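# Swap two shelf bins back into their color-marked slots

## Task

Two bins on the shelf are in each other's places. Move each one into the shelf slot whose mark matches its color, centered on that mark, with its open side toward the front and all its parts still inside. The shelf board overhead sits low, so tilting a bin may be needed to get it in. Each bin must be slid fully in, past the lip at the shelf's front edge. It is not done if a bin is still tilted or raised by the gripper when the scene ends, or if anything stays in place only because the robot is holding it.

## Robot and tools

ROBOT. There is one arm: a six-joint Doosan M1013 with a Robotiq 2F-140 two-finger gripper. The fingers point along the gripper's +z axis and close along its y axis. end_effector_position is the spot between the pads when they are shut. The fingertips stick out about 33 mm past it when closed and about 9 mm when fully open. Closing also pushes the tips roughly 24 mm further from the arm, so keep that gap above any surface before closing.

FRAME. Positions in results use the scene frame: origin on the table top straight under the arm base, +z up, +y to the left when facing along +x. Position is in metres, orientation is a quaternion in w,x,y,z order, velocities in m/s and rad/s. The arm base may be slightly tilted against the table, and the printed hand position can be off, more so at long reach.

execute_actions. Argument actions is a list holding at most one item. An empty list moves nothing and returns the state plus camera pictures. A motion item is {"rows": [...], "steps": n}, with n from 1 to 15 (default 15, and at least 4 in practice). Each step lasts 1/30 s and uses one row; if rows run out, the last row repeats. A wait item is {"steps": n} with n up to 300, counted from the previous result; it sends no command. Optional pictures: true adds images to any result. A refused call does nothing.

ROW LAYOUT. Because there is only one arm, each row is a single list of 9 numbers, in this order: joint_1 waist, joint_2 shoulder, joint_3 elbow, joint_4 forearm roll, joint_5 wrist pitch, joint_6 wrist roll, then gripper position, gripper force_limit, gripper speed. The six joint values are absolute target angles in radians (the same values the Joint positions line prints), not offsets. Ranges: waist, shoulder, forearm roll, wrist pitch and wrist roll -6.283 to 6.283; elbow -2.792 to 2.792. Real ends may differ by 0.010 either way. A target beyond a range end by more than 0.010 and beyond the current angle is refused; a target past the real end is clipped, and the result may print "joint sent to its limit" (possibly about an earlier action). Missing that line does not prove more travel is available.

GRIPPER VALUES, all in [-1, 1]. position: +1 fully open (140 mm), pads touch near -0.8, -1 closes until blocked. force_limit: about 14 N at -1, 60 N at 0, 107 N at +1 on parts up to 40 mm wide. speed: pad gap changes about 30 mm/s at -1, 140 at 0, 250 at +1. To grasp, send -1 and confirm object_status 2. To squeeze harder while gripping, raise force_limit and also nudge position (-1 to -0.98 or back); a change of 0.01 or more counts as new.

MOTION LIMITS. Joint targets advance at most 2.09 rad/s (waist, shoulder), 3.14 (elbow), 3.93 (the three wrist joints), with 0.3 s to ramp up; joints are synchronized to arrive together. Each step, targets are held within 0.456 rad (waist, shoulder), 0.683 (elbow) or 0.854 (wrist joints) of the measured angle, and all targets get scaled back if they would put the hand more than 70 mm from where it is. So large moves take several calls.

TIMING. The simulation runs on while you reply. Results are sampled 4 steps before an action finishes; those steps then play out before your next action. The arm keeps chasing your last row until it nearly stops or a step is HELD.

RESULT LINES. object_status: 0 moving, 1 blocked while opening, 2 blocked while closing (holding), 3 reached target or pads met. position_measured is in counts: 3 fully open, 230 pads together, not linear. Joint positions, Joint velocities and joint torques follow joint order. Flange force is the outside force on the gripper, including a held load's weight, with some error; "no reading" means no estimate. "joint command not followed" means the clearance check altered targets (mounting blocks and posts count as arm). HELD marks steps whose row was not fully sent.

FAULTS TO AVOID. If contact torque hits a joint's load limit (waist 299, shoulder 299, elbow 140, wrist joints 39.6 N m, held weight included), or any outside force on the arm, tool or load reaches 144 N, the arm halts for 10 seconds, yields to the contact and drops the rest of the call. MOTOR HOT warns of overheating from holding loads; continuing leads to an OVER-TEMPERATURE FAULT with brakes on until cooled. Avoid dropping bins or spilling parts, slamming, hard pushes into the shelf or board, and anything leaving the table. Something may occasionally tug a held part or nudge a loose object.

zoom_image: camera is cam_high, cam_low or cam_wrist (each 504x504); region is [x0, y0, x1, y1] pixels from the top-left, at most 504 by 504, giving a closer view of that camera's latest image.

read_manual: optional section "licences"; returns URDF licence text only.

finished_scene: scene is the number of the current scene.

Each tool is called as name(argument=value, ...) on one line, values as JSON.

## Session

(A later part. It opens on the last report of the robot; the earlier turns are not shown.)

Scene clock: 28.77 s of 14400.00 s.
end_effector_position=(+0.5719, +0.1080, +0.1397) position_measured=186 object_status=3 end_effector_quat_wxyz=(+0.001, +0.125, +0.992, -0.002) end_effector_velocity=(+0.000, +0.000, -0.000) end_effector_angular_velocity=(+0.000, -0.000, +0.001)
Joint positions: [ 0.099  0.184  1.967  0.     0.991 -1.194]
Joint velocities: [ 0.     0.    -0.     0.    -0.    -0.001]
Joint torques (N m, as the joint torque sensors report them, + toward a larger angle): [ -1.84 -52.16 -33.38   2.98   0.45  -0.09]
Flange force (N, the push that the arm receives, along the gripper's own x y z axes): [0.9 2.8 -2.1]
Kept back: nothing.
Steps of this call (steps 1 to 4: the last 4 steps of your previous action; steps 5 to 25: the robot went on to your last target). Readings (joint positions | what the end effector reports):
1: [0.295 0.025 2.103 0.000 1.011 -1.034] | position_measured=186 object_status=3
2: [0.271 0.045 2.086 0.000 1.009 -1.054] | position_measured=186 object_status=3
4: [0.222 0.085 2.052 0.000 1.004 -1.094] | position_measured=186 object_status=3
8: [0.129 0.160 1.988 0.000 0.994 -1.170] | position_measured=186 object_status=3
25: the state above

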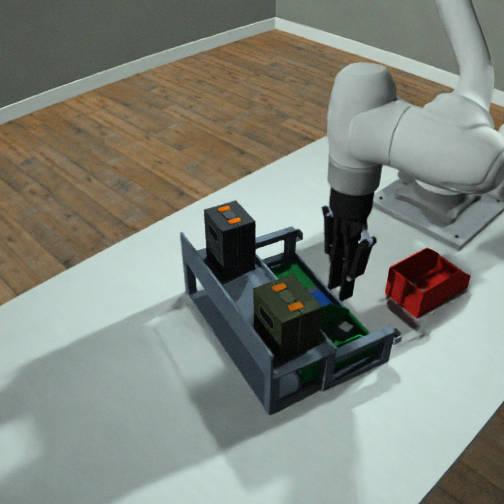

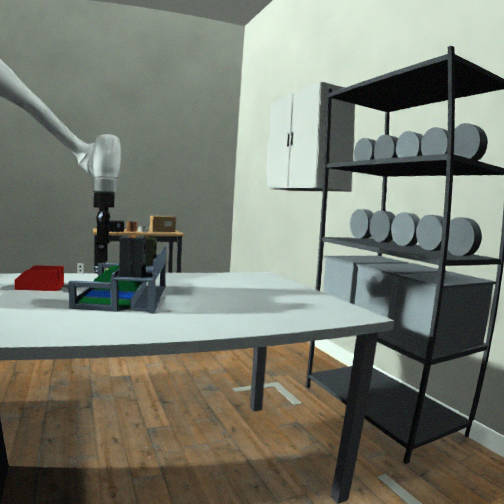

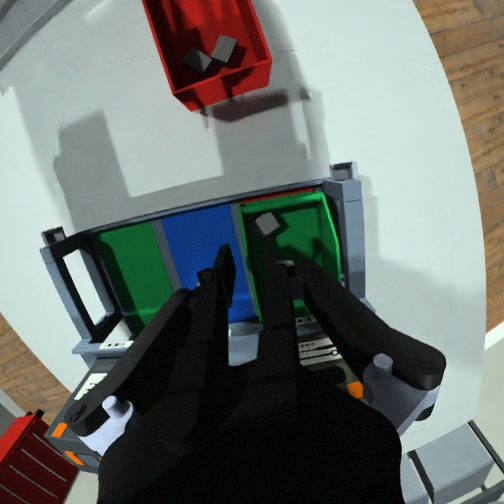

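execute_actions(actions=[{"rows":[[0.1059,0.22,1.997,0,0.9246,-1.187,-0.45,0,-0.5],[0.1059,0.22,1.997,0,0.9246,-1.187,-0.45,0,-0.5],[0.1059,0.22,1.997,0,0.9246,-1.187,-0.45,0,-0.5],[0.1059,0.22,1.997,0,0.9246,-1.187,-0.45,0,-0.5],[0.1059,0.2614,2.0231,0,0.8571,-1.187,-0.45,0,-0.5]]}], pictures=true)

execute_actions(actions=[{"rows":[[0.1059,0.2614,2.0231,0,0.8571,-1.187,-1,0.3,-0.5]]}])

execute_actions(actions=[{"steps":10}], pictures=true)

Scene clock: 29.40 s of 14400.00 s.
end_effector_position=(+0.5729, +0.1117, +0.0695) position_measured=186 object_status=3 end_effector_quat_wxyz=(+0.000, +0.125, +0.992, -0.002) end_effector_velocity=(-0.000, +0.000, -0.000) end_effector_angular_velocity=(+0.000, -0.001, -0.000)
Joint positions: [ 0.106  0.262  2.023 -0.     0.857 -1.187]
Joint velocities: [ 0.    -0.     0.001  0.    -0.002  0.001]
Joint torques (N m, as the joint torque sensors report them, + toward a larger angle): [ -6.02 -48.44 -26.52   2.44   0.66   0.08]
Flange force (N, the push that the arm receives, along the gripper's own x y z axes): [5.8 6.8 -6.4]
Steps of this call (steps 1 to 8: the robot went on to your last target; steps 9 to 19: the first 11 steps of this action). Readings (joint positions | what the end effector reports):
9: [0.099 0.184 1.967 0.000 0.990 -1.194] | position_measured=186 object_status=3
10: [0.100 0.187 1.969 0.000 0.983 -1.194] | position_measured=186 object_status=3
12: [0.104 0.211 1.990 -0.000 0.940 -1.189] | position_measured=186 object_status=3
16: [0.106 0.252 2.018 -0.000 0.872 -1.187] | position_measured=186 object_status=3
19: the state above

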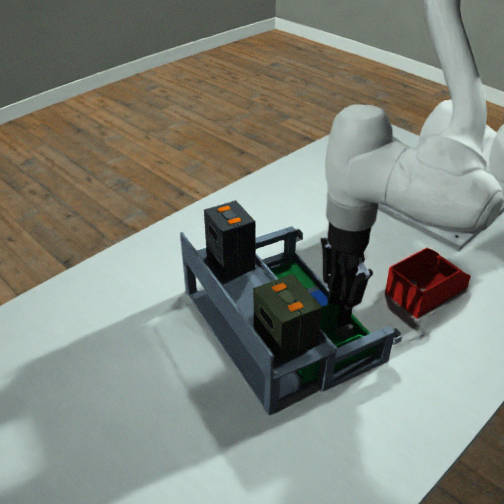

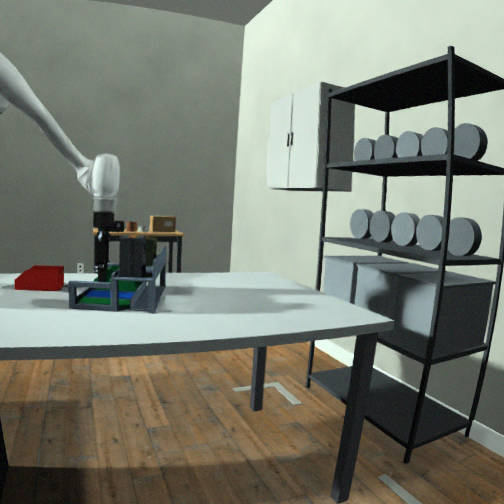

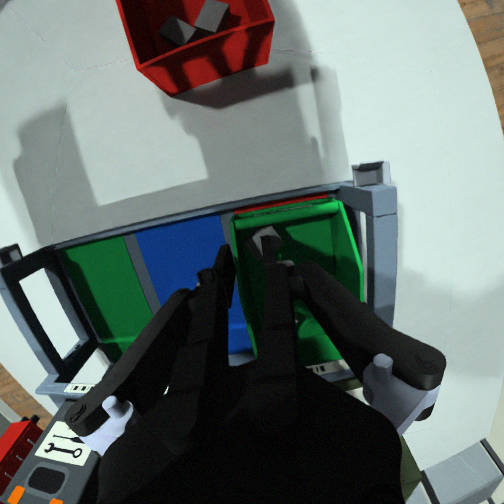

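Scene clock: 29.90 s of 14400.00 s.
end_effector_position=(+0.5730, +0.1117, +0.0697) position_measured=229 object_status=0 end_effector_quat_wxyz=(+0.001, +0.125, +0.992, -0.002) end_effector_velocity=(-0.000, -0.000, +0.000) end_effector_angular_velocity=(+0.000, +0.001, -0.001)
Joint positions: [ 0.106  0.261  2.023 -0.     0.857 -1.187]
Joint velocities: [-0.    -0.     0.     0.     0.001  0.001]
Joint torques (N m, as the joint torque sensors report them, + toward a larger angle): [  9.3  -49.33 -31.09   5.34  -1.28  -1.29]
Flange force (N, the push that the arm receives, along the gripper's own x y z axes): [3.6 -17.0 -12.7]
Steps of this call (steps 1 to 4: the last 4 steps of your previous action; steps 5 to 15: the first 11 steps of this action). Readings (joint positions | what the end effector reports):
5: [0.106 0.262 2.023 -0.000 0.857 -1.187] | position_measured=186 object_status=0
6: [0.106 0.262 2.023 -0.000 0.857 -1.187] | position_measured=188 object_status=0
8: [0.106 0.261 2.023 -0.000 0.857 -1.187] | position_measured=197 object_status=0
12: [0.106 0.261 2.023 -0.000 0.857 -1.187] | position_measured=215 object_status=0
15: the state above

Scene clock: 30.23 s of 14400.00 s.
end_effector_position=(+0.5730, +0.1117, +0.0697) position_measured=230 object_status=3 end_effector_quat_wxyz=(+0.001, +0.125, +0.992, -0.002) end_effector_velocity=(+0.000, +0.000, -0.000) end_effector_angular_velocity=(-0.000, +0.000, +0.000)
Joint positions: [ 0.106  0.261  2.023 -0.     0.857 -1.187]
Joint velocities: [-0.  0. -0. -0.  0. -0.]
Joint torques (N m, as the joint torque sensors report them, + toward a larger angle): [  8.58 -52.81 -29.72   5.09  -1.38  -2.18]
Flange force (N, the push that the arm receives, along the gripper's own x y z axes): [-1.5 -11.9 -10.2]
Kept back: nothing.
Steps of this call (steps 1 to 4: the last 4 steps of your previous action; steps 5 to 10: the robot went on to your last target). Readings (joint positions | what the end effector reports):
1: [0.106 0.261 2.023 -0.000 0.857 -1.187] | position_measured=230 object_status=0
2: [0.106 0.261 2.023 -0.000 0.857 -1.187] | position_measured=230 object_status=0
4: [0.106 0.261 2.023 -0.000 0.857 -1.187] | position_measured=230 object_status=0
8: [0.106 0.261 2.023 -0.000 0.857 -1.187] | position_measured=230 object_status=3
10: the state above

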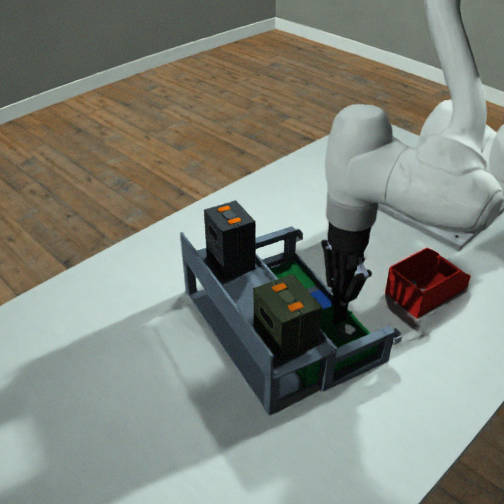

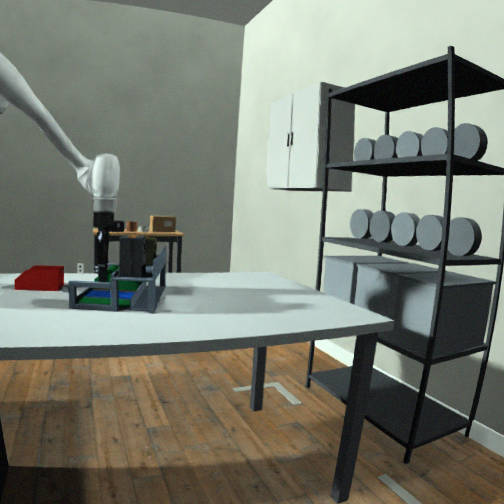

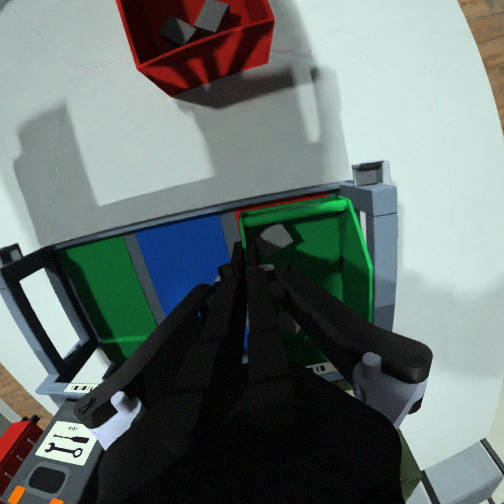

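execute_actions(actions=[{"rows":[[0.085,0.2837,1.975,0.027,0.949,-1.222,-1,0.3,-0.5],[0.085,0.2837,1.975,0.027,0.949,-1.222,-1,0.3,-0.5],[0.085,0.2837,1.975,0.027,0.949,-1.222,-1,0.3,-0.5],[0.085,0.2837,1.975,0.027,0.949,-1.222,-1,0.3,-0.5],[0.0639,0.306,1.9265,0.0545,1.0408,-1.2566,-1,0.3,-0.5]]}])

execute_actions(actions=[{"rows":[[0.072,0.280,1.951,0.056,1.042,-1.249,-1,0.3,-0.5],[0.072,0.280,1.951,0.056,1.042,-1.249,-1,0.3,-0.5],[0.072,0.280,1.951,0.056,1.042,-1.249,-1,0.3,-0.5],[0.072,0.280,1.951,0.056,1.042,-1.249,-1,0.3,-0.5],[0.084,0.250,1.982,0.058,1.04,-1.238,-1,0.3,-0.5]]}], pictures=true)

Scene clock: 30.83 s of 14400.00 s.
end_effector_position=(+0.5772, +0.1033, +0.0875) position_measured=231 object_status=3 end_effector_quat_wxyz=(-0.068, +0.126, +0.990, +0.007) end_effector_velocity=(-0.001, +0.000, +0.001) end_effector_angular_velocity=(+0.001, +0.004, +0.002)
Joint positions: [ 0.064  0.306  1.927  0.054  1.041 -1.257]
Joint velocities: [-0.    -0.001 -0.001  0.001  0.006 -0.002]
Joint torques (N m, as the joint torque sensors report them, + toward a larger angle): [ -4.04 -57.21 -29.98   2.57   1.29  -0.18]
Flange force (N, the push that the arm receives, along the gripper's own x y z axes): [8.1 4.7 -7.2]
Steps of this call (steps 1 to 7: the robot went on to your last target; steps 8 to 18: the first 11 steps of this action). Readings (joint positions | what the end effector reports):
8: [0.106 0.261 2.023 0.000 0.857 -1.187] | position_measured=230 object_status=3
9: [0.104 0.263 2.020 0.002 0.864 -1.189] | position_measured=230 object_status=3
11: [0.093 0.275 1.993 0.017 0.915 -1.209] | position_measured=230 object_status=3
15: [0.068 0.301 1.936 0.049 1.021 -1.249] | position_measured=231 object_status=3
18: the state above

Scene clock: 31.33 s of 14400.00 s.
end_effector_position=(+0.5425, +0.1124, +0.0974) position_measured=231 object_status=3 end_effector_quat_wxyz=(-0.068, +0.127, +0.990, +0.007) end_effector_velocity=(+0.001, +0.000, +0.000) end_effector_angular_velocity=(+0.001, -0.002, -0.002)
Joint positions: [ 0.084  0.25   1.982  0.058  1.04  -1.238]
Joint velocities: [-0.     0.    -0.001  0.001 -0.001  0.001]
Joint torques (N m, as the joint torque sensors report them, + toward a larger angle): [ -2.39 -60.94 -31.48   2.65   1.32  -0.3 ]
Flange force (N, the push that the arm receives, along the gripper's own x y z axes): [-3.7 6.4 2.4]
Steps of this call (steps 1 to 4: the last 4 steps of your previous action; steps 5 to 15: the first 11 steps of this action). Readings (joint positions | what the end effector reports):
5: [0.064 0.306 1.927 0.054 1.041 -1.257] | position_measured=231 object_status=3
6: [0.065 0.303 1.930 0.055 1.041 -1.256] | position_measured=231 object_status=3
8: [0.071 0.284 1.948 0.056 1.042 -1.250] | position_measured=231 object_status=3
12: [0.082 0.255 1.977 0.058 1.041 -1.240] | position_measured=231 object_status=3
15: the state above

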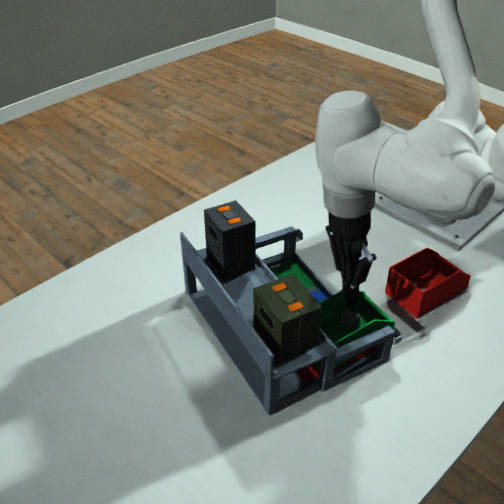

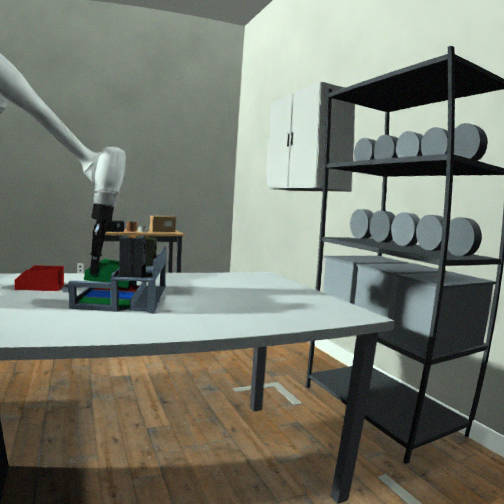

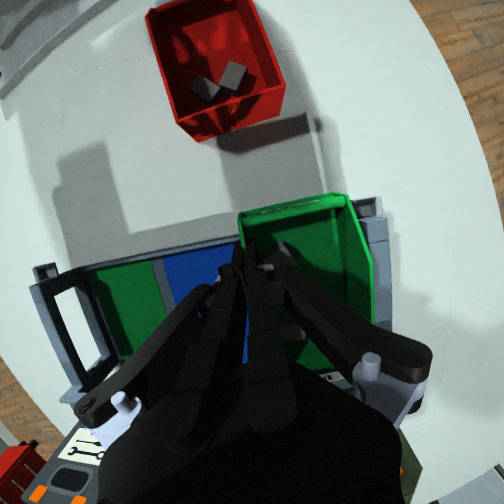

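execute_actions(actions=[{"rows":[[0.1052,0.197,2.034,0.061,1.0406,-1.219,-1,0.3,-0.5]],"steps":12}])

execute_actions(actions=[{"rows":[[0.1052,0.06,2.0,0.03,1.15,-1.2,-1,0.3,-0.5]]}], pictures=true)

execute_actions(actions=[{"rows":[[-0.2,-0.2,2.25,0,1.09,-1.49,-1,0.3,-0.5]]}])

execute_actions(actions=[{"rows":[[-0.5013,-0.263,2.329,0,1.0756,-1.794,-1,0.3,-0.5]]}])

execute_actions(actions=[{"steps":10}], pictures=true)

Scene clock: 31.87 s of 14400.00 s.
end_effector_position=(+0.5087, +0.1206, +0.1051) position_measured=231 object_status=3 end_effector_quat_wxyz=(-0.068, +0.126, +0.990, +0.007) end_effector_velocity=(+0.000, +0.000, +0.000) end_effector_angular_velocity=(+0.001, -0.000, -0.002)
Joint positions: [ 0.105  0.197  2.034  0.061  1.041 -1.219]
Joint velocities: [-0.    -0.    -0.     0.001  0.     0.001]
Joint torques (N m, as the joint torque sensors report them, + toward a larger angle): [  0.99 -54.52 -33.43   3.03   0.49   0.05]
Flange force (N, the push that the arm receives, along the gripper's own x y z axes): [-0.5 -1.3 0.1]
Steps of this call (steps 1 to 4: the last 4 steps of your previous action; steps 5 to 8: the robot went on to your last target; steps 9 to 16: the first 8 steps of this action). Readings (joint positions | what the end effector reports):
9: [0.084 0.250 1.982 0.058 1.040 -1.238] | position_measured=231 object_status=3
10: [0.085 0.247 1.986 0.058 1.040 -1.237] | position_measured=231 object_status=3
12: [0.096 0.219 2.013 0.060 1.040 -1.227] | position_measured=231 object_status=3
16: the state above

Scene clock: 32.37 s of 14400.00 s.
end_effector_position=(+0.4976, +0.1109, +0.1937) position_measured=231 object_status=3 end_effector_quat_wxyz=(-0.036, +0.125, +0.991, +0.003) end_effector_velocity=(-0.000, -0.000, +0.001) end_effector_angular_velocity=(-0.000, +0.000, -0.000)
Joint positions: [ 0.105  0.06   2.     0.03   1.15  -1.2  ]
Joint velocities: [-0.    -0.    -0.001 -0.     0.002  0.001]
Joint torques (N m, as the joint torque sensors report them, + toward a larger angle): [  0.77 -46.38 -40.21   3.57   0.13  -0.04]
Flange force (N, the push that the arm receives, along the gripper's own x y z axes): [2.8 -1.4 0.4]
Steps of this call (steps 1 to 4: the last 4 steps of your previous action; steps 5 to 15: the first 11 steps of this action). Readings (joint positions | what the end effector reports):
5: [0.105 0.197 2.034 0.061 1.041 -1.219] | position_measured=231 object_status=3
6: [0.105 0.194 2.034 0.060 1.044 -1.218] | position_measured=231 object_status=3
8: [0.105 0.164 2.026 0.054 1.067 -1.214] | position_measured=231 object_status=3
12: [0.105 0.071 2.003 0.033 1.141 -1.202] | position_measured=231 object_status=3
15: the state above

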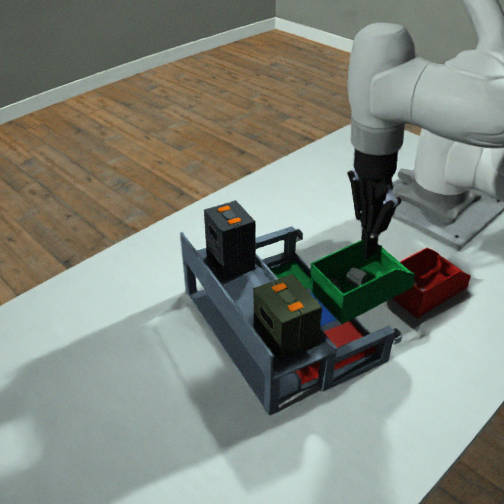

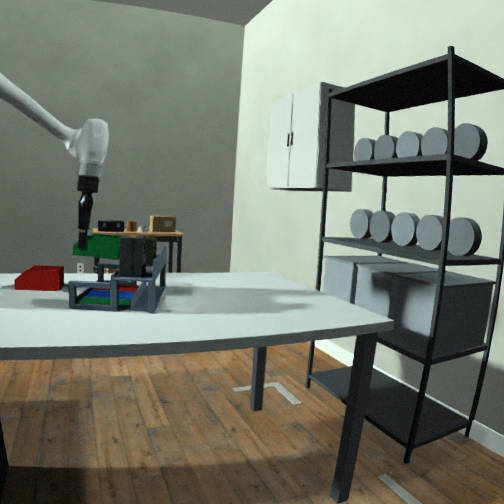

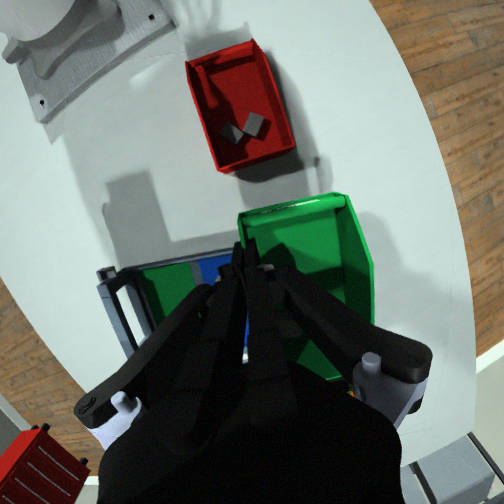

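Scene clock: 32.87 s of 14400.00 s.
end_effector_position=(+0.4106, +0.0003, +0.1926) position_measured=231 object_status=3 end_effector_quat_wxyz=(-0.008, +0.126, +0.992, +0.002) end_effector_velocity=(-0.360, -0.328, -0.042) end_effector_angular_velocity=(-0.076, -0.190, -0.005)
Joint positions: [-0.118 -0.13   2.183  0.008  1.106 -1.412]
Joint velocities: [-0.819 -0.699  0.669 -0.08  -0.161 -0.778]
Joint torques (N m, as the joint torque sensors report them, + toward a larger angle): [ -2.94 -25.19 -32.73   3.02   0.39   0.11]
Flange force (N, the push that the arm receives, along the gripper's own x y z axes): [-2.6 11.4 -1.8]
Steps of this call (steps 1 to 4: the last 4 steps of your previous action; steps 5 to 15: the first 11 steps of this action). Readings (joint positions | what the end effector reports):
5: [0.105 0.060 2.000 0.030 1.150 -1.200] | position_measured=231 object_status=3
6: [0.101 0.057 2.003 0.030 1.149 -1.203] | position_measured=231 object_status=3
8: [0.072 0.032 2.027 0.027 1.144 -1.231] | position_measured=231 object_status=3
12: [-0.036 -0.060 2.116 0.016 1.122 -1.334] | position_measured=231 object_status=3
15: the state above

Scene clock: 33.37 s of 14400.00 s.
end_effector_position=(+0.3178, -0.1115, +0.1722) position_measured=231 object_status=3 end_effector_quat_wxyz=(+0.001, +0.125, +0.992, -0.002) end_effector_velocity=(-0.158, -0.171, -0.037) end_effector_angular_velocity=(+0.000, +0.002, -0.002)
Joint positions: [-0.469 -0.256  2.32   0.     1.077 -1.761]
Joint velocities: [-0.662 -0.139  0.171 -0.001 -0.031 -0.659]
Joint torques (N m, as the joint torque sensors report them, + toward a larger angle): [  7.44 -11.82 -38.88   4.81   0.14   0.21]
Flange force (N, the push that the arm receives, along the gripper's own x y z axes): [-2.2 4.5 2.0]
Steps of this call (steps 1 to 4: the last 4 steps of your previous action; steps 5 to 15: the first 11 steps of this action). Readings (joint positions | what the end effector reports):
5: [-0.200 -0.200 2.250 0.000 1.090 -1.490] | position_measured=231 object_status=3
6: [-0.204 -0.201 2.251 0.000 1.090 -1.494] | position_measured=231 object_status=3
8: [-0.233 -0.207 2.259 0.000 1.088 -1.524] | position_measured=231 object_status=3
12: [-0.373 -0.236 2.295 0.000 1.082 -1.664] | position_measured=231 object_status=3
15: the state above

Scene clock: 33.70 s of 14400.00 s.
end_effector_position=(+0.3098, -0.1198, +0.1702) position_measured=231 object_status=3 end_effector_quat_wxyz=(+0.001, +0.125, +0.992, -0.002) end_effector_velocity=(+0.000, +0.000, -0.000) end_effector_angular_velocity=(+0.000, +0.000, -0.000)
Joint positions: [-0.501 -0.263  2.329  0.     1.076 -1.794]
Joint velocities: [-0.  0. -0.  0.  0.  0.]
Joint torques (N m, as the joint torque sensors report them, + toward a larger angle): [ -1.92  -9.19 -36.34   3.66   0.56   0.25]
Flange force (N, the push that the arm receives, along the gripper's own x y z axes): [-1.4 4.5 0.5]
Kept back: nothing.
Steps of this call (steps 1 to 4: the last 4 steps of your previous action; steps 5 to 10: the robot went on to your last target). Readings (joint positions | what the end effector reports):
1: [-0.487 -0.260 2.325 0.000 1.076 -1.779] | position_measured=231 object_status=3
2: [-0.498 -0.262 2.328 0.000 1.076 -1.790] | position_measured=231 object_status=3
4: [-0.501 -0.263 2.329 0.000 1.076 -1.794] | position_measured=231 object_status=3
8: [-0.501 -0.263 2.329 0.000 1.076 -1.794] | position_measured=231 object_status=3
10: the state above

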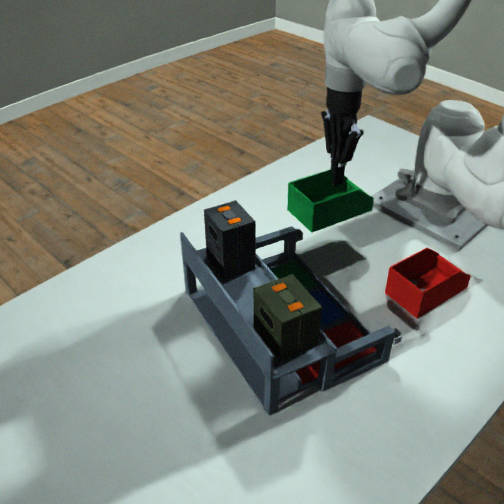

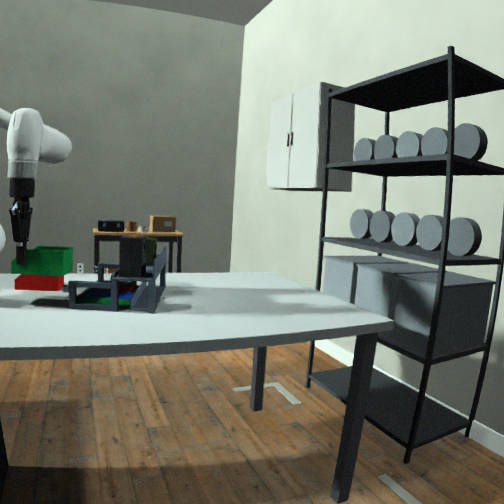

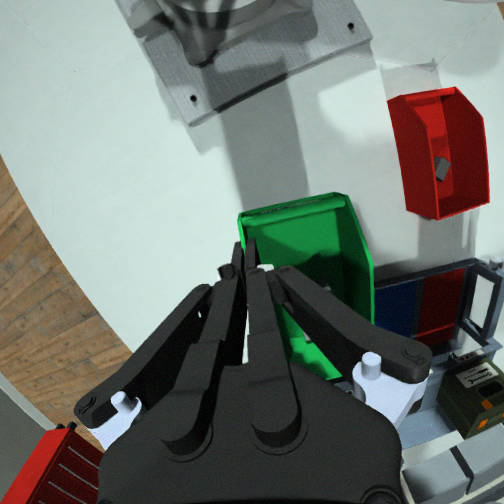

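execute_actions(actions=[{"rows":[[-0.5013,-0.14,2.442,0,0.84,-1.794,-1,0.3,-0.5]]}])

execute_actions(actions=[{"rows":[[-0.5013,-0.1109,2.4569,0,0.7956,-1.794,-1,0.3,-0.5]],"steps":12}])

execute_actions(actions=[{"rows":[[-0.5013,-0.1109,2.4569,0,0.7956,-1.794,-0.45,0.3,-0.5]],"steps":12}])

execute_actions(actions=[{"rows":[[-0.5013,-0.2161,2.3803,0,0.9774,-1.794,-0.45,0.3,-0.5]],"steps":12}])

execute_actions(actions=[{"rows":[[-0.2151,-0.2121,2.3763,0,0.9774,-1.508,-0.45,0.3,-0.5]]}])

execute_actions(actions=[{"steps":10}], pictures=true)

Scene clock: 34.27 s of 14400.00 s.
end_effector_position=(+0.3090, -0.1196, +0.0780) position_measured=231 object_status=3 end_effector_quat_wxyz=(+0.001, +0.125, +0.992, -0.002) end_effector_velocity=(-0.000, +0.000, -0.001) end_effector_angular_velocity=(+0.001, -0.001, -0.001)
Joint positions: [-0.501 -0.14   2.442 -0.     0.84  -1.794]
Joint velocities: [-0.     0.001  0.002  0.001 -0.003  0.   ]
Joint torques (N m, as the joint torque sensors report them, + toward a larger angle): [  0.3  -11.93 -28.78   2.65  -0.59   0.28]
Flange force (N, the push that the arm receives, along the gripper's own x y z axes): [5.8 -1.6 -10.8]
Steps of this call (steps 1 to 6: the robot went on to your last target; steps 7 to 17: the first 11 steps of this action). Readings (joint positions | what the end effector reports):
7: [-0.501 -0.263 2.329 0.000 1.075 -1.794] | position_measured=231 object_status=3
8: [-0.501 -0.260 2.332 0.000 1.068 -1.794] | position_measured=231 object_status=3
10: [-0.501 -0.231 2.359 0.000 1.012 -1.794] | position_measured=231 object_status=3
14: [-0.501 -0.148 2.435 -0.000 0.855 -1.794] | position_measured=231 object_status=3
17: the state above

Scene clock: 44.60 s of 14400.00 s.
end_effector_position=(+0.3108, -0.1206, +0.0652) position_measured=231 object_status=3 end_effector_quat_wxyz=(+0.001, +0.125, +0.992, -0.002) end_effector_velocity=(-0.000, +0.000, +0.000) end_effector_angular_velocity=(+0.000, -0.000, -0.000)
Joint positions: [-0.501 -0.115  2.453 -0.     0.803 -1.794]
Joint velocities: [ 0.    -0.001  0.     0.     0.     0.   ]
Joint torques (N m, as the joint torque sensors report them, + toward a larger angle): [ -4.85  -8.88 -21.16   1.08  -1.08   0.31]
Flange force (N, the push that the arm receives, along the gripper's own x y z axes): [0.7 13.5 -28.2]
FORCE FAULT: contact force on the arm reached its limit, and the arm stopped for 10 seconds. The contact can be on any part of the arm, not only on its tool. The arm's remaining commands of this call were not run. The arm holds still and accepts commands again. Move the arm away from the contact; if what it grips holds it there, let go first. Pushing or pulling that hard again can fault the arm again.
Kept back: nothing.
The stop began at step 10 of this call (marked STOPPED below). From that step on the arm followed nothing that you had sent. 7 steps, steps kept back included, did not run and will not run. Nothing is kept back now, and the robot has no last target.
Steps of this call (steps 1 to 4: the last 4 steps of your previous action; steps 5 to 9: the first 5 steps of this action; steps 10 to 310: the stop). Readings (joint positions | what the end effector reports):
5: [-0.501 -0.140 2.442 -0.000 0.840 -1.794] | position_measured=231 object_status=3
6: [-0.501 -0.137 2.444 0.000 0.834 -1.794] | position_measured=231 object_status=3
8: [-0.501 -0.116 2.454 -0.000 0.803 -1.794] | position_measured=231 object_status=3
10: [-0.501 -0.115 2.453 -0.000 0.802 -1.794] | position_measured=231 object_status=3 STOPPED
12: [-0.501 -0.115 2.453 -0.000 0.802 -1.794] | position_measured=231 object_status=3
310: the state above

Scene clock: 44.63 s of 14400.00 s.
end_effector_position=(+0.3108, -0.1206, +0.0652) position_measured=231 object_status=3 end_effector_quat_wxyz=(+0.001, +0.125, +0.992, -0.002) end_effector_velocity=(+0.000, -0.000, +0.000) end_effector_angular_velocity=(-0.001, -0.001, +0.000)
Joint positions: [-0.501 -0.115  2.453 -0.     0.803 -1.794]
Joint velocities: [ 0.    -0.001 -0.001 -0.    -0.     0.   ]
Joint torques (N m, as the joint torque sensors report them, + toward a larger angle): [ -6.21  -6.45 -19.42   1.57  -0.88   0.99]
Flange force (N, the push that the arm receives, along the gripper's own x y z axes): [1.8 15.6 -33.8]
Kept back: nothing.
A stop began in an earlier call of the same reply, so what this call sent did not run. Send another action.
Steps of this call (step 1: nothing new was sent). Readings (joint positions | what the end effector reports):
1: the state above

Scene clock: 44.67 s of 14400.00 s.
end_effector_position=(+0.3108, -0.1206, +0.0652) position_measured=231 object_status=3 end_effector_quat_wxyz=(+0.001, +0.125, +0.992, -0.002) end_effector_velocity=(-0.000, +0.000, -0.000) end_effector_angular_velocity=(+0.000, +0.001, +0.000)
Joint positions: [-0.501 -0.115  2.453 -0.     0.803 -1.794]
Joint velocities: [-0.  0.  0. -0.  0. -0.]
Joint torques (N m, as the joint torque sensors report them, + toward a larger angle): [ -2.04  -6.63 -20.3    1.26  -0.84   0.46]
Flange force (N, the push that the arm receives, along the gripper's own x y z axes): [5.1 4.9 -32.0]
Kept back: nothing.
A stop began in an earlier call of the same reply, so what this call sent did not run. Send another action.
Steps of this call (step 1: nothing new was sent). Readings (joint positions | what the end effector reports):
1: the state above

Scene clock: 44.70 s of 14400.00 s.
end_effector_position=(+0.3108, -0.1206, +0.0652) position_measured=231 object_status=3 end_effector_quat_wxyz=(+0.001, +0.125, +0.992, -0.002) end_effector_velocity=(+0.000, -0.000, +0.000) end_effector_angular_velocity=(-0.001, -0.000, -0.000)
Joint positions: [-0.501 -0.115  2.453 -0.     0.803 -1.794]
Joint velocities: [-0.    -0.    -0.001 -0.     0.     0.   ]
Joint torques (N m, as the joint torque sensors report them, + toward a larger angle): [ -4.77  -7.55 -20.07   1.07  -0.86   0.85]
Flange force (N, the push that the arm receives, along the gripper's own x y z axes): [1.7 11.7 -31.3]
Kept back: nothing.
A stop began in an earlier call of the same reply, so what this call sent did not run. Send another action.
Steps of this call (step 1: nothing new was sent). Readings (joint positions | what the end effector reports):
1: the state above

Scene clock: 44.73 s of 14400.00 s.
end_effector_position=(+0.3108, -0.1206, +0.0652) position_measured=231 object_status=3 end_effector_quat_wxyz=(+0.001, +0.125, +0.992, -0.002) end_effector_velocity=(-0.000, +0.000, -0.000) end_effector_angular_velocity=(-0.000, +0.000, +0.001)
Joint positions: [-0.501 -0.115  2.453 -0.     0.803 -1.794]
Joint velocities: [-0.    -0.     0.001 -0.    -0.    -0.001]
Joint torques (N m, as the joint torque sensors report them, + toward a larger angle): [ -2.74  -7.42 -19.98   1.24  -1.05   0.59]
Flange force (N, the push that the arm receives, along the gripper's own x y z axes): [3.1 6.5 -31.8]
Kept back: nothing.
A stop began in an earlier call of the same reply, so what this call sent did not run. Send another action.
Steps of this call (step 1: nothing new was sent). Readings (joint positions | what the end effector reports):
1: the state above

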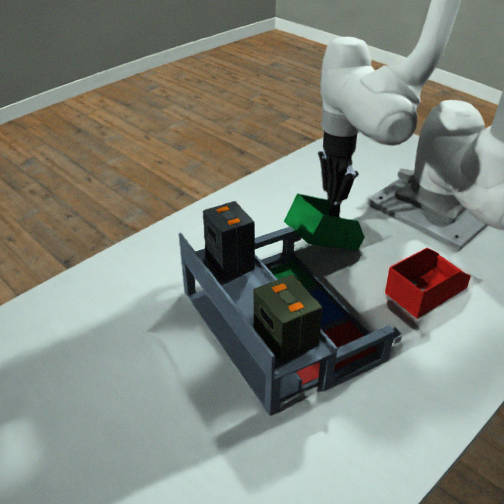

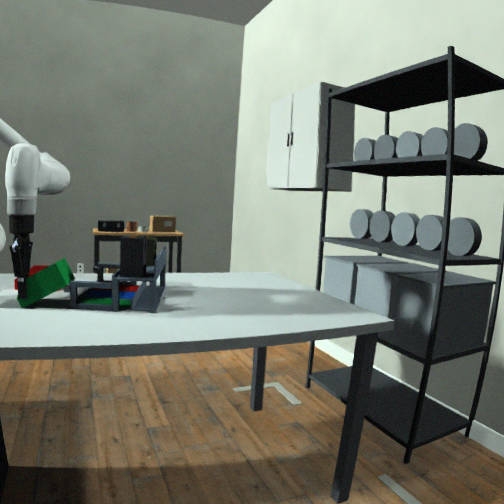

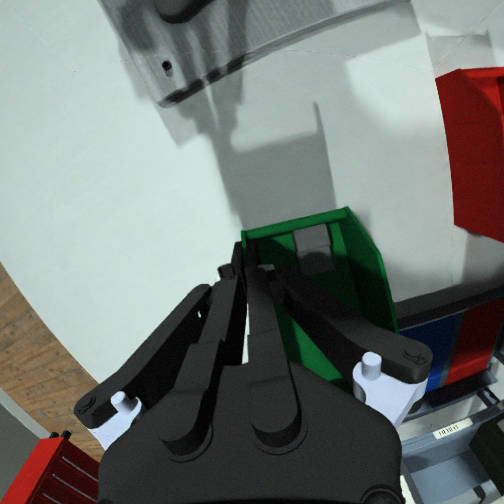

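execute_actions(actions=[{"rows":[[-0.5013,-0.15,2.44,0,0.851,-1.794,-1,0.3,-0.5]],"steps":10}])

execute_actions(actions=[{"rows":[[-0.375,-0.1985,2.4803,0,0.8598,-1.668,-1,0.3,-0.5]],"steps":12}])

execute_actions(actions=[{"rows":[[-0.375,-0.065,2.395,0,1.011,-1.668,-1,0.3,-0.5]]}], pictures=true)

zoom_image(camera="cam_low", region=[0, 230, 126, 320])

Scene clock: 45.20 s of 14400.00 s.
end_effector_position=(+0.3077, -0.1189, +0.0820) position_measured=231 object_status=3 end_effector_quat_wxyz=(+0.001, +0.125, +0.992, -0.002) end_effector_velocity=(-0.004, +0.002, +0.001) end_effector_angular_velocity=(+0.006, +0.011, -0.000)
Joint positions: [-0.501 -0.15   2.44  -0.     0.851 -1.794]
Joint velocities: [-0.    -0.004 -0.     0.     0.017  0.   ]
Joint torques (N m, as the joint torque sensors report them, + toward a larger angle): [ -4.36  -1.23 -27.81   1.78   0.22   0.2 ]
Flange force (N, the push that the arm receives, along the gripper's own x y z axes): [-2.7 3.6 2.7]
Steps of this call (steps 1 to 8: nothing new was sent; steps 9 to 14: the first 6 steps of this action). Readings (joint positions | what the end effector reports):
9: [-0.501 -0.115 2.453 -0.000 0.803 -1.794] | position_measured=231 object_status=3
10: [-0.501 -0.118 2.452 -0.000 0.808 -1.794] | position_measured=231 object_status=3
12: [-0.501 -0.142 2.443 -0.000 0.840 -1.794] | position_measured=231 object_status=3
14: the state above

Scene clock: 45.60 s of 14400.00 s.
end_effector_position=(+0.2955, -0.0721, +0.0801) position_measured=231 object_status=3 end_effector_quat_wxyz=(+0.001, +0.125, +0.992, -0.002) end_effector_velocity=(-0.022, +0.097, +0.002) end_effector_angular_velocity=(-0.006, -0.016, +0.009)
Joint positions: [-0.381 -0.196  2.479 -0.     0.859 -1.674]
Joint velocities: [ 0.276 -0.104  0.069 -0.     0.019  0.268]
Joint torques (N m, as the joint torque sensors report them, + toward a larger angle): [-13.75   6.53 -37.02   3.14  -0.39   0.14]
Flange force (N, the push that the arm receives, along the gripper's own x y z axes): [-1.2 1.3 0.3]
Steps of this call (steps 1 to 4: the last 4 steps of your previous action; steps 5 to 12: the first 8 steps of this action). Readings (joint positions | what the end effector reports):
5: [-0.501 -0.150 2.440 -0.000 0.851 -1.794] | position_measured=231 object_status=3
6: [-0.498 -0.151 2.442 -0.000 0.851 -1.791] | position_measured=231 object_status=3
8: [-0.468 -0.163 2.453 -0.000 0.853 -1.761] | position_measured=231 object_status=3
12: the state above

Scene clock: 46.10 s of 14400.00 s.
end_effector_position=(+0.2930, -0.0693, +0.0774) position_measured=231 object_status=3 end_effector_quat_wxyz=(-0.096, +0.125, +0.987, +0.020) end_effector_velocity=(+0.001, -0.000, +0.001) end_effector_angular_velocity=(+0.000, -0.000, +0.001)
Joint positions: [-0.375 -0.065  2.395  0.     1.011 -1.668]
Joint velocities: [-0.     0.    -0.003  0.     0.003 -0.001]
Joint torques (N m, as the joint torque sensors report them, + toward a larger angle): [ -0.37 -23.01 -28.55   2.7    0.79  -0.07]
Flange force (N, the push that the arm receives, along the gripper's own x y z axes): [-2.9 0.9 -0.3]
Steps of this call (steps 1 to 4: the last 4 steps of your previous action; steps 5 to 15: the first 11 steps of this action). Readings (joint positions | what the end effector reports):
5: [-0.375 -0.199 2.480 -0.000 0.860 -1.668] | position_measured=231 object_status=3
6: [-0.375 -0.195 2.478 -0.000 0.864 -1.668] | position_measured=231 object_status=3
8: [-0.375 -0.166 2.459 -0.000 0.898 -1.668] | position_measured=231 object_status=3
12: [-0.375 -0.073 2.400 0.000 1.001 -1.668] | position_measured=231 object_status=3
15: the state above

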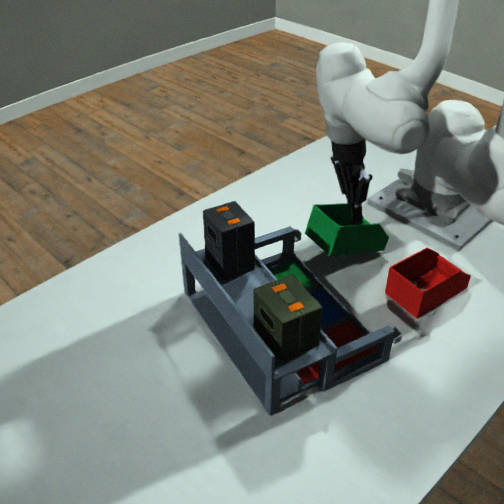

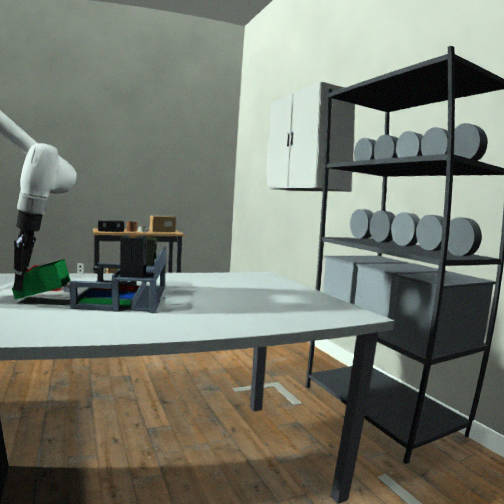

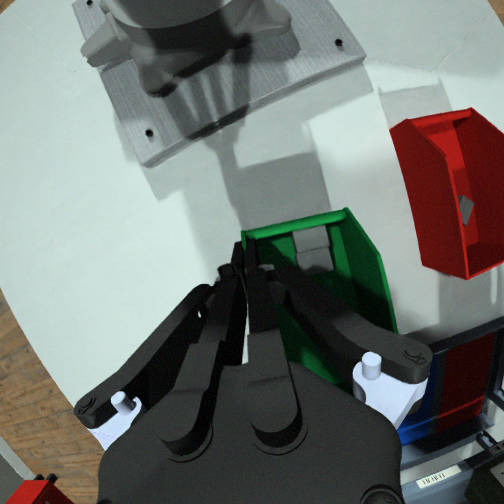

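Region (0, 230, 126, 320) of cam_low's 504x504 image, scaled by 4.000, with more detail than that image has; it fills the top 360 rows of this view, and the rest is white.

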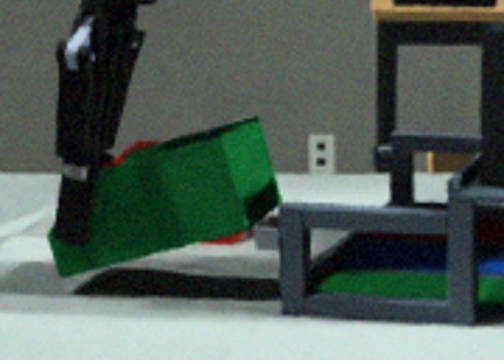

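execute_actions(actions=[{"rows":[[-0.35,0.0759,2.3089,-0.04,1.1568,-1.63,-1,0.3,-0.5]]}])

execute_actions(actions=[{"rows":[[-0.34,0.1367,2.2878,-0.048,1.1871,-1.615,-1,0.3,-0.5]]}], pictures=true)

zoom_image(camera="cam_low", region=[0, 230, 126, 320])

Scene clock: 47.77 s of 14400.00 s.
end_effector_position=(+0.2929, -0.0742, +0.0752) position_measured=231 object_status=3 end_effector_quat_wxyz=(-0.198, +0.118, +0.973, +0.020) end_effector_velocity=(+0.000, -0.000, +0.001) end_effector_angular_velocity=(-0.001, +0.001, -0.000)
Joint positions: [-0.35   0.076  2.309 -0.04   1.157 -1.63 ]
Joint velocities: [ 0.001  0.    -0.002 -0.001  0.003  0.002]
Joint torques (N m, as the joint torque sensors report them, + toward a larger angle): [ -2.19 -33.67 -25.58   2.29   1.56   0.2 ]
Flange force (N, the push that the arm receives, along the gripper's own x y z axes): [-0.4 3.9 -2.4]
Steps of this call (steps 1 to 4: the last 4 steps of your previous action; steps 5 to 15: the robot went on to your last target; steps 16 to 39: nothing new was sent; steps 40 to 50: the first 11 steps of this action). Readings (joint positions | what the end effector reports):
40: [-0.375 -0.065 2.395 -0.000 1.011 -1.668] | position_measured=231 object_status=3
41: [-0.374 -0.062 2.393 -0.001 1.015 -1.667] | position_measured=231 object_status=3
43: [-0.369 -0.032 2.374 -0.010 1.046 -1.659] | position_measured=231 object_status=3
47: [-0.352 0.065 2.316 -0.037 1.145 -1.633] | position_measured=231 object_status=3
50: the state above

Scene clock: 48.27 s of 14400.00 s.
end_effector_position=(+0.2929, -0.0738, +0.0662) position_measured=231 object_status=3 end_effector_quat_wxyz=(-0.232, +0.117, +0.965, +0.021) end_effector_velocity=(+0.000, -0.000, +0.000) end_effector_angular_velocity=(-0.001, -0.000, -0.001)
Joint positions: [-0.34   0.137  2.288 -0.048  1.187 -1.615]
Joint velocities: [-0.    -0.    -0.    -0.    -0.     0.001]
Joint torques (N m, as the joint torque sensors report them, + toward a larger angle): [ -2.97 -39.72 -25.32   2.62   2.3    0.25]
Flange force (N, the push that the arm receives, along the gripper's own x y z axes): [-1.5 5.9 0.7]
Steps of this call (steps 1 to 4: the last 4 steps of your previous action; steps 5 to 15: the first 11 steps of this action). Readings (joint positions | what the end effector reports):
5: [-0.350 0.076 2.309 -0.040 1.157 -1.630] | position_measured=231 object_status=3
6: [-0.349 0.079 2.308 -0.041 1.159 -1.629] | position_measured=231 object_status=3
8: [-0.345 0.108 2.298 -0.044 1.173 -1.622] | position_measured=231 object_status=3
12: [-0.340 0.137 2.288 -0.048 1.187 -1.615] | position_measured=231 object_status=3
15: the state above

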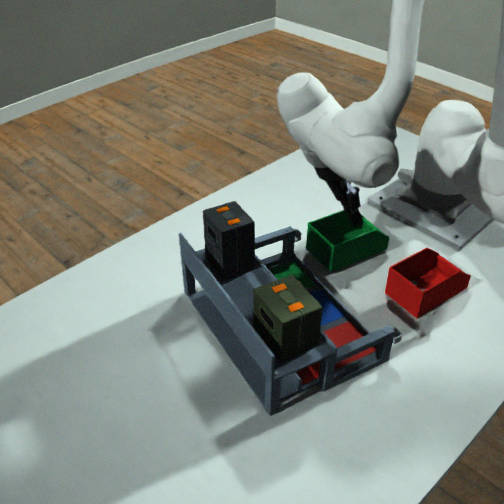

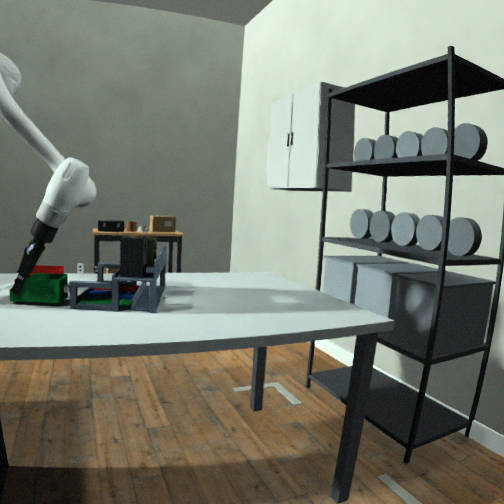

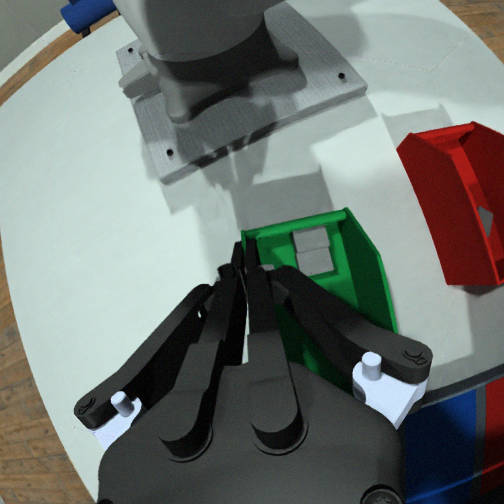

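Region (0, 230, 126, 320) of cam_low's 504x504 image, scaled by 4.000, with more detail than that image has; it fills the top 360 rows of this view, and the rest is white.

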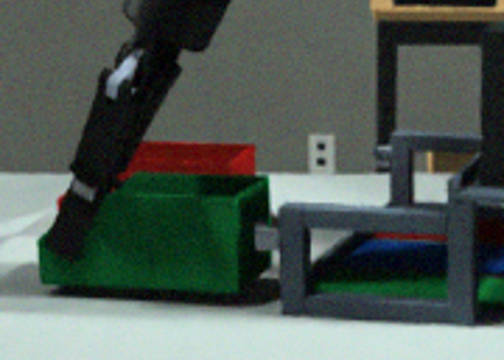

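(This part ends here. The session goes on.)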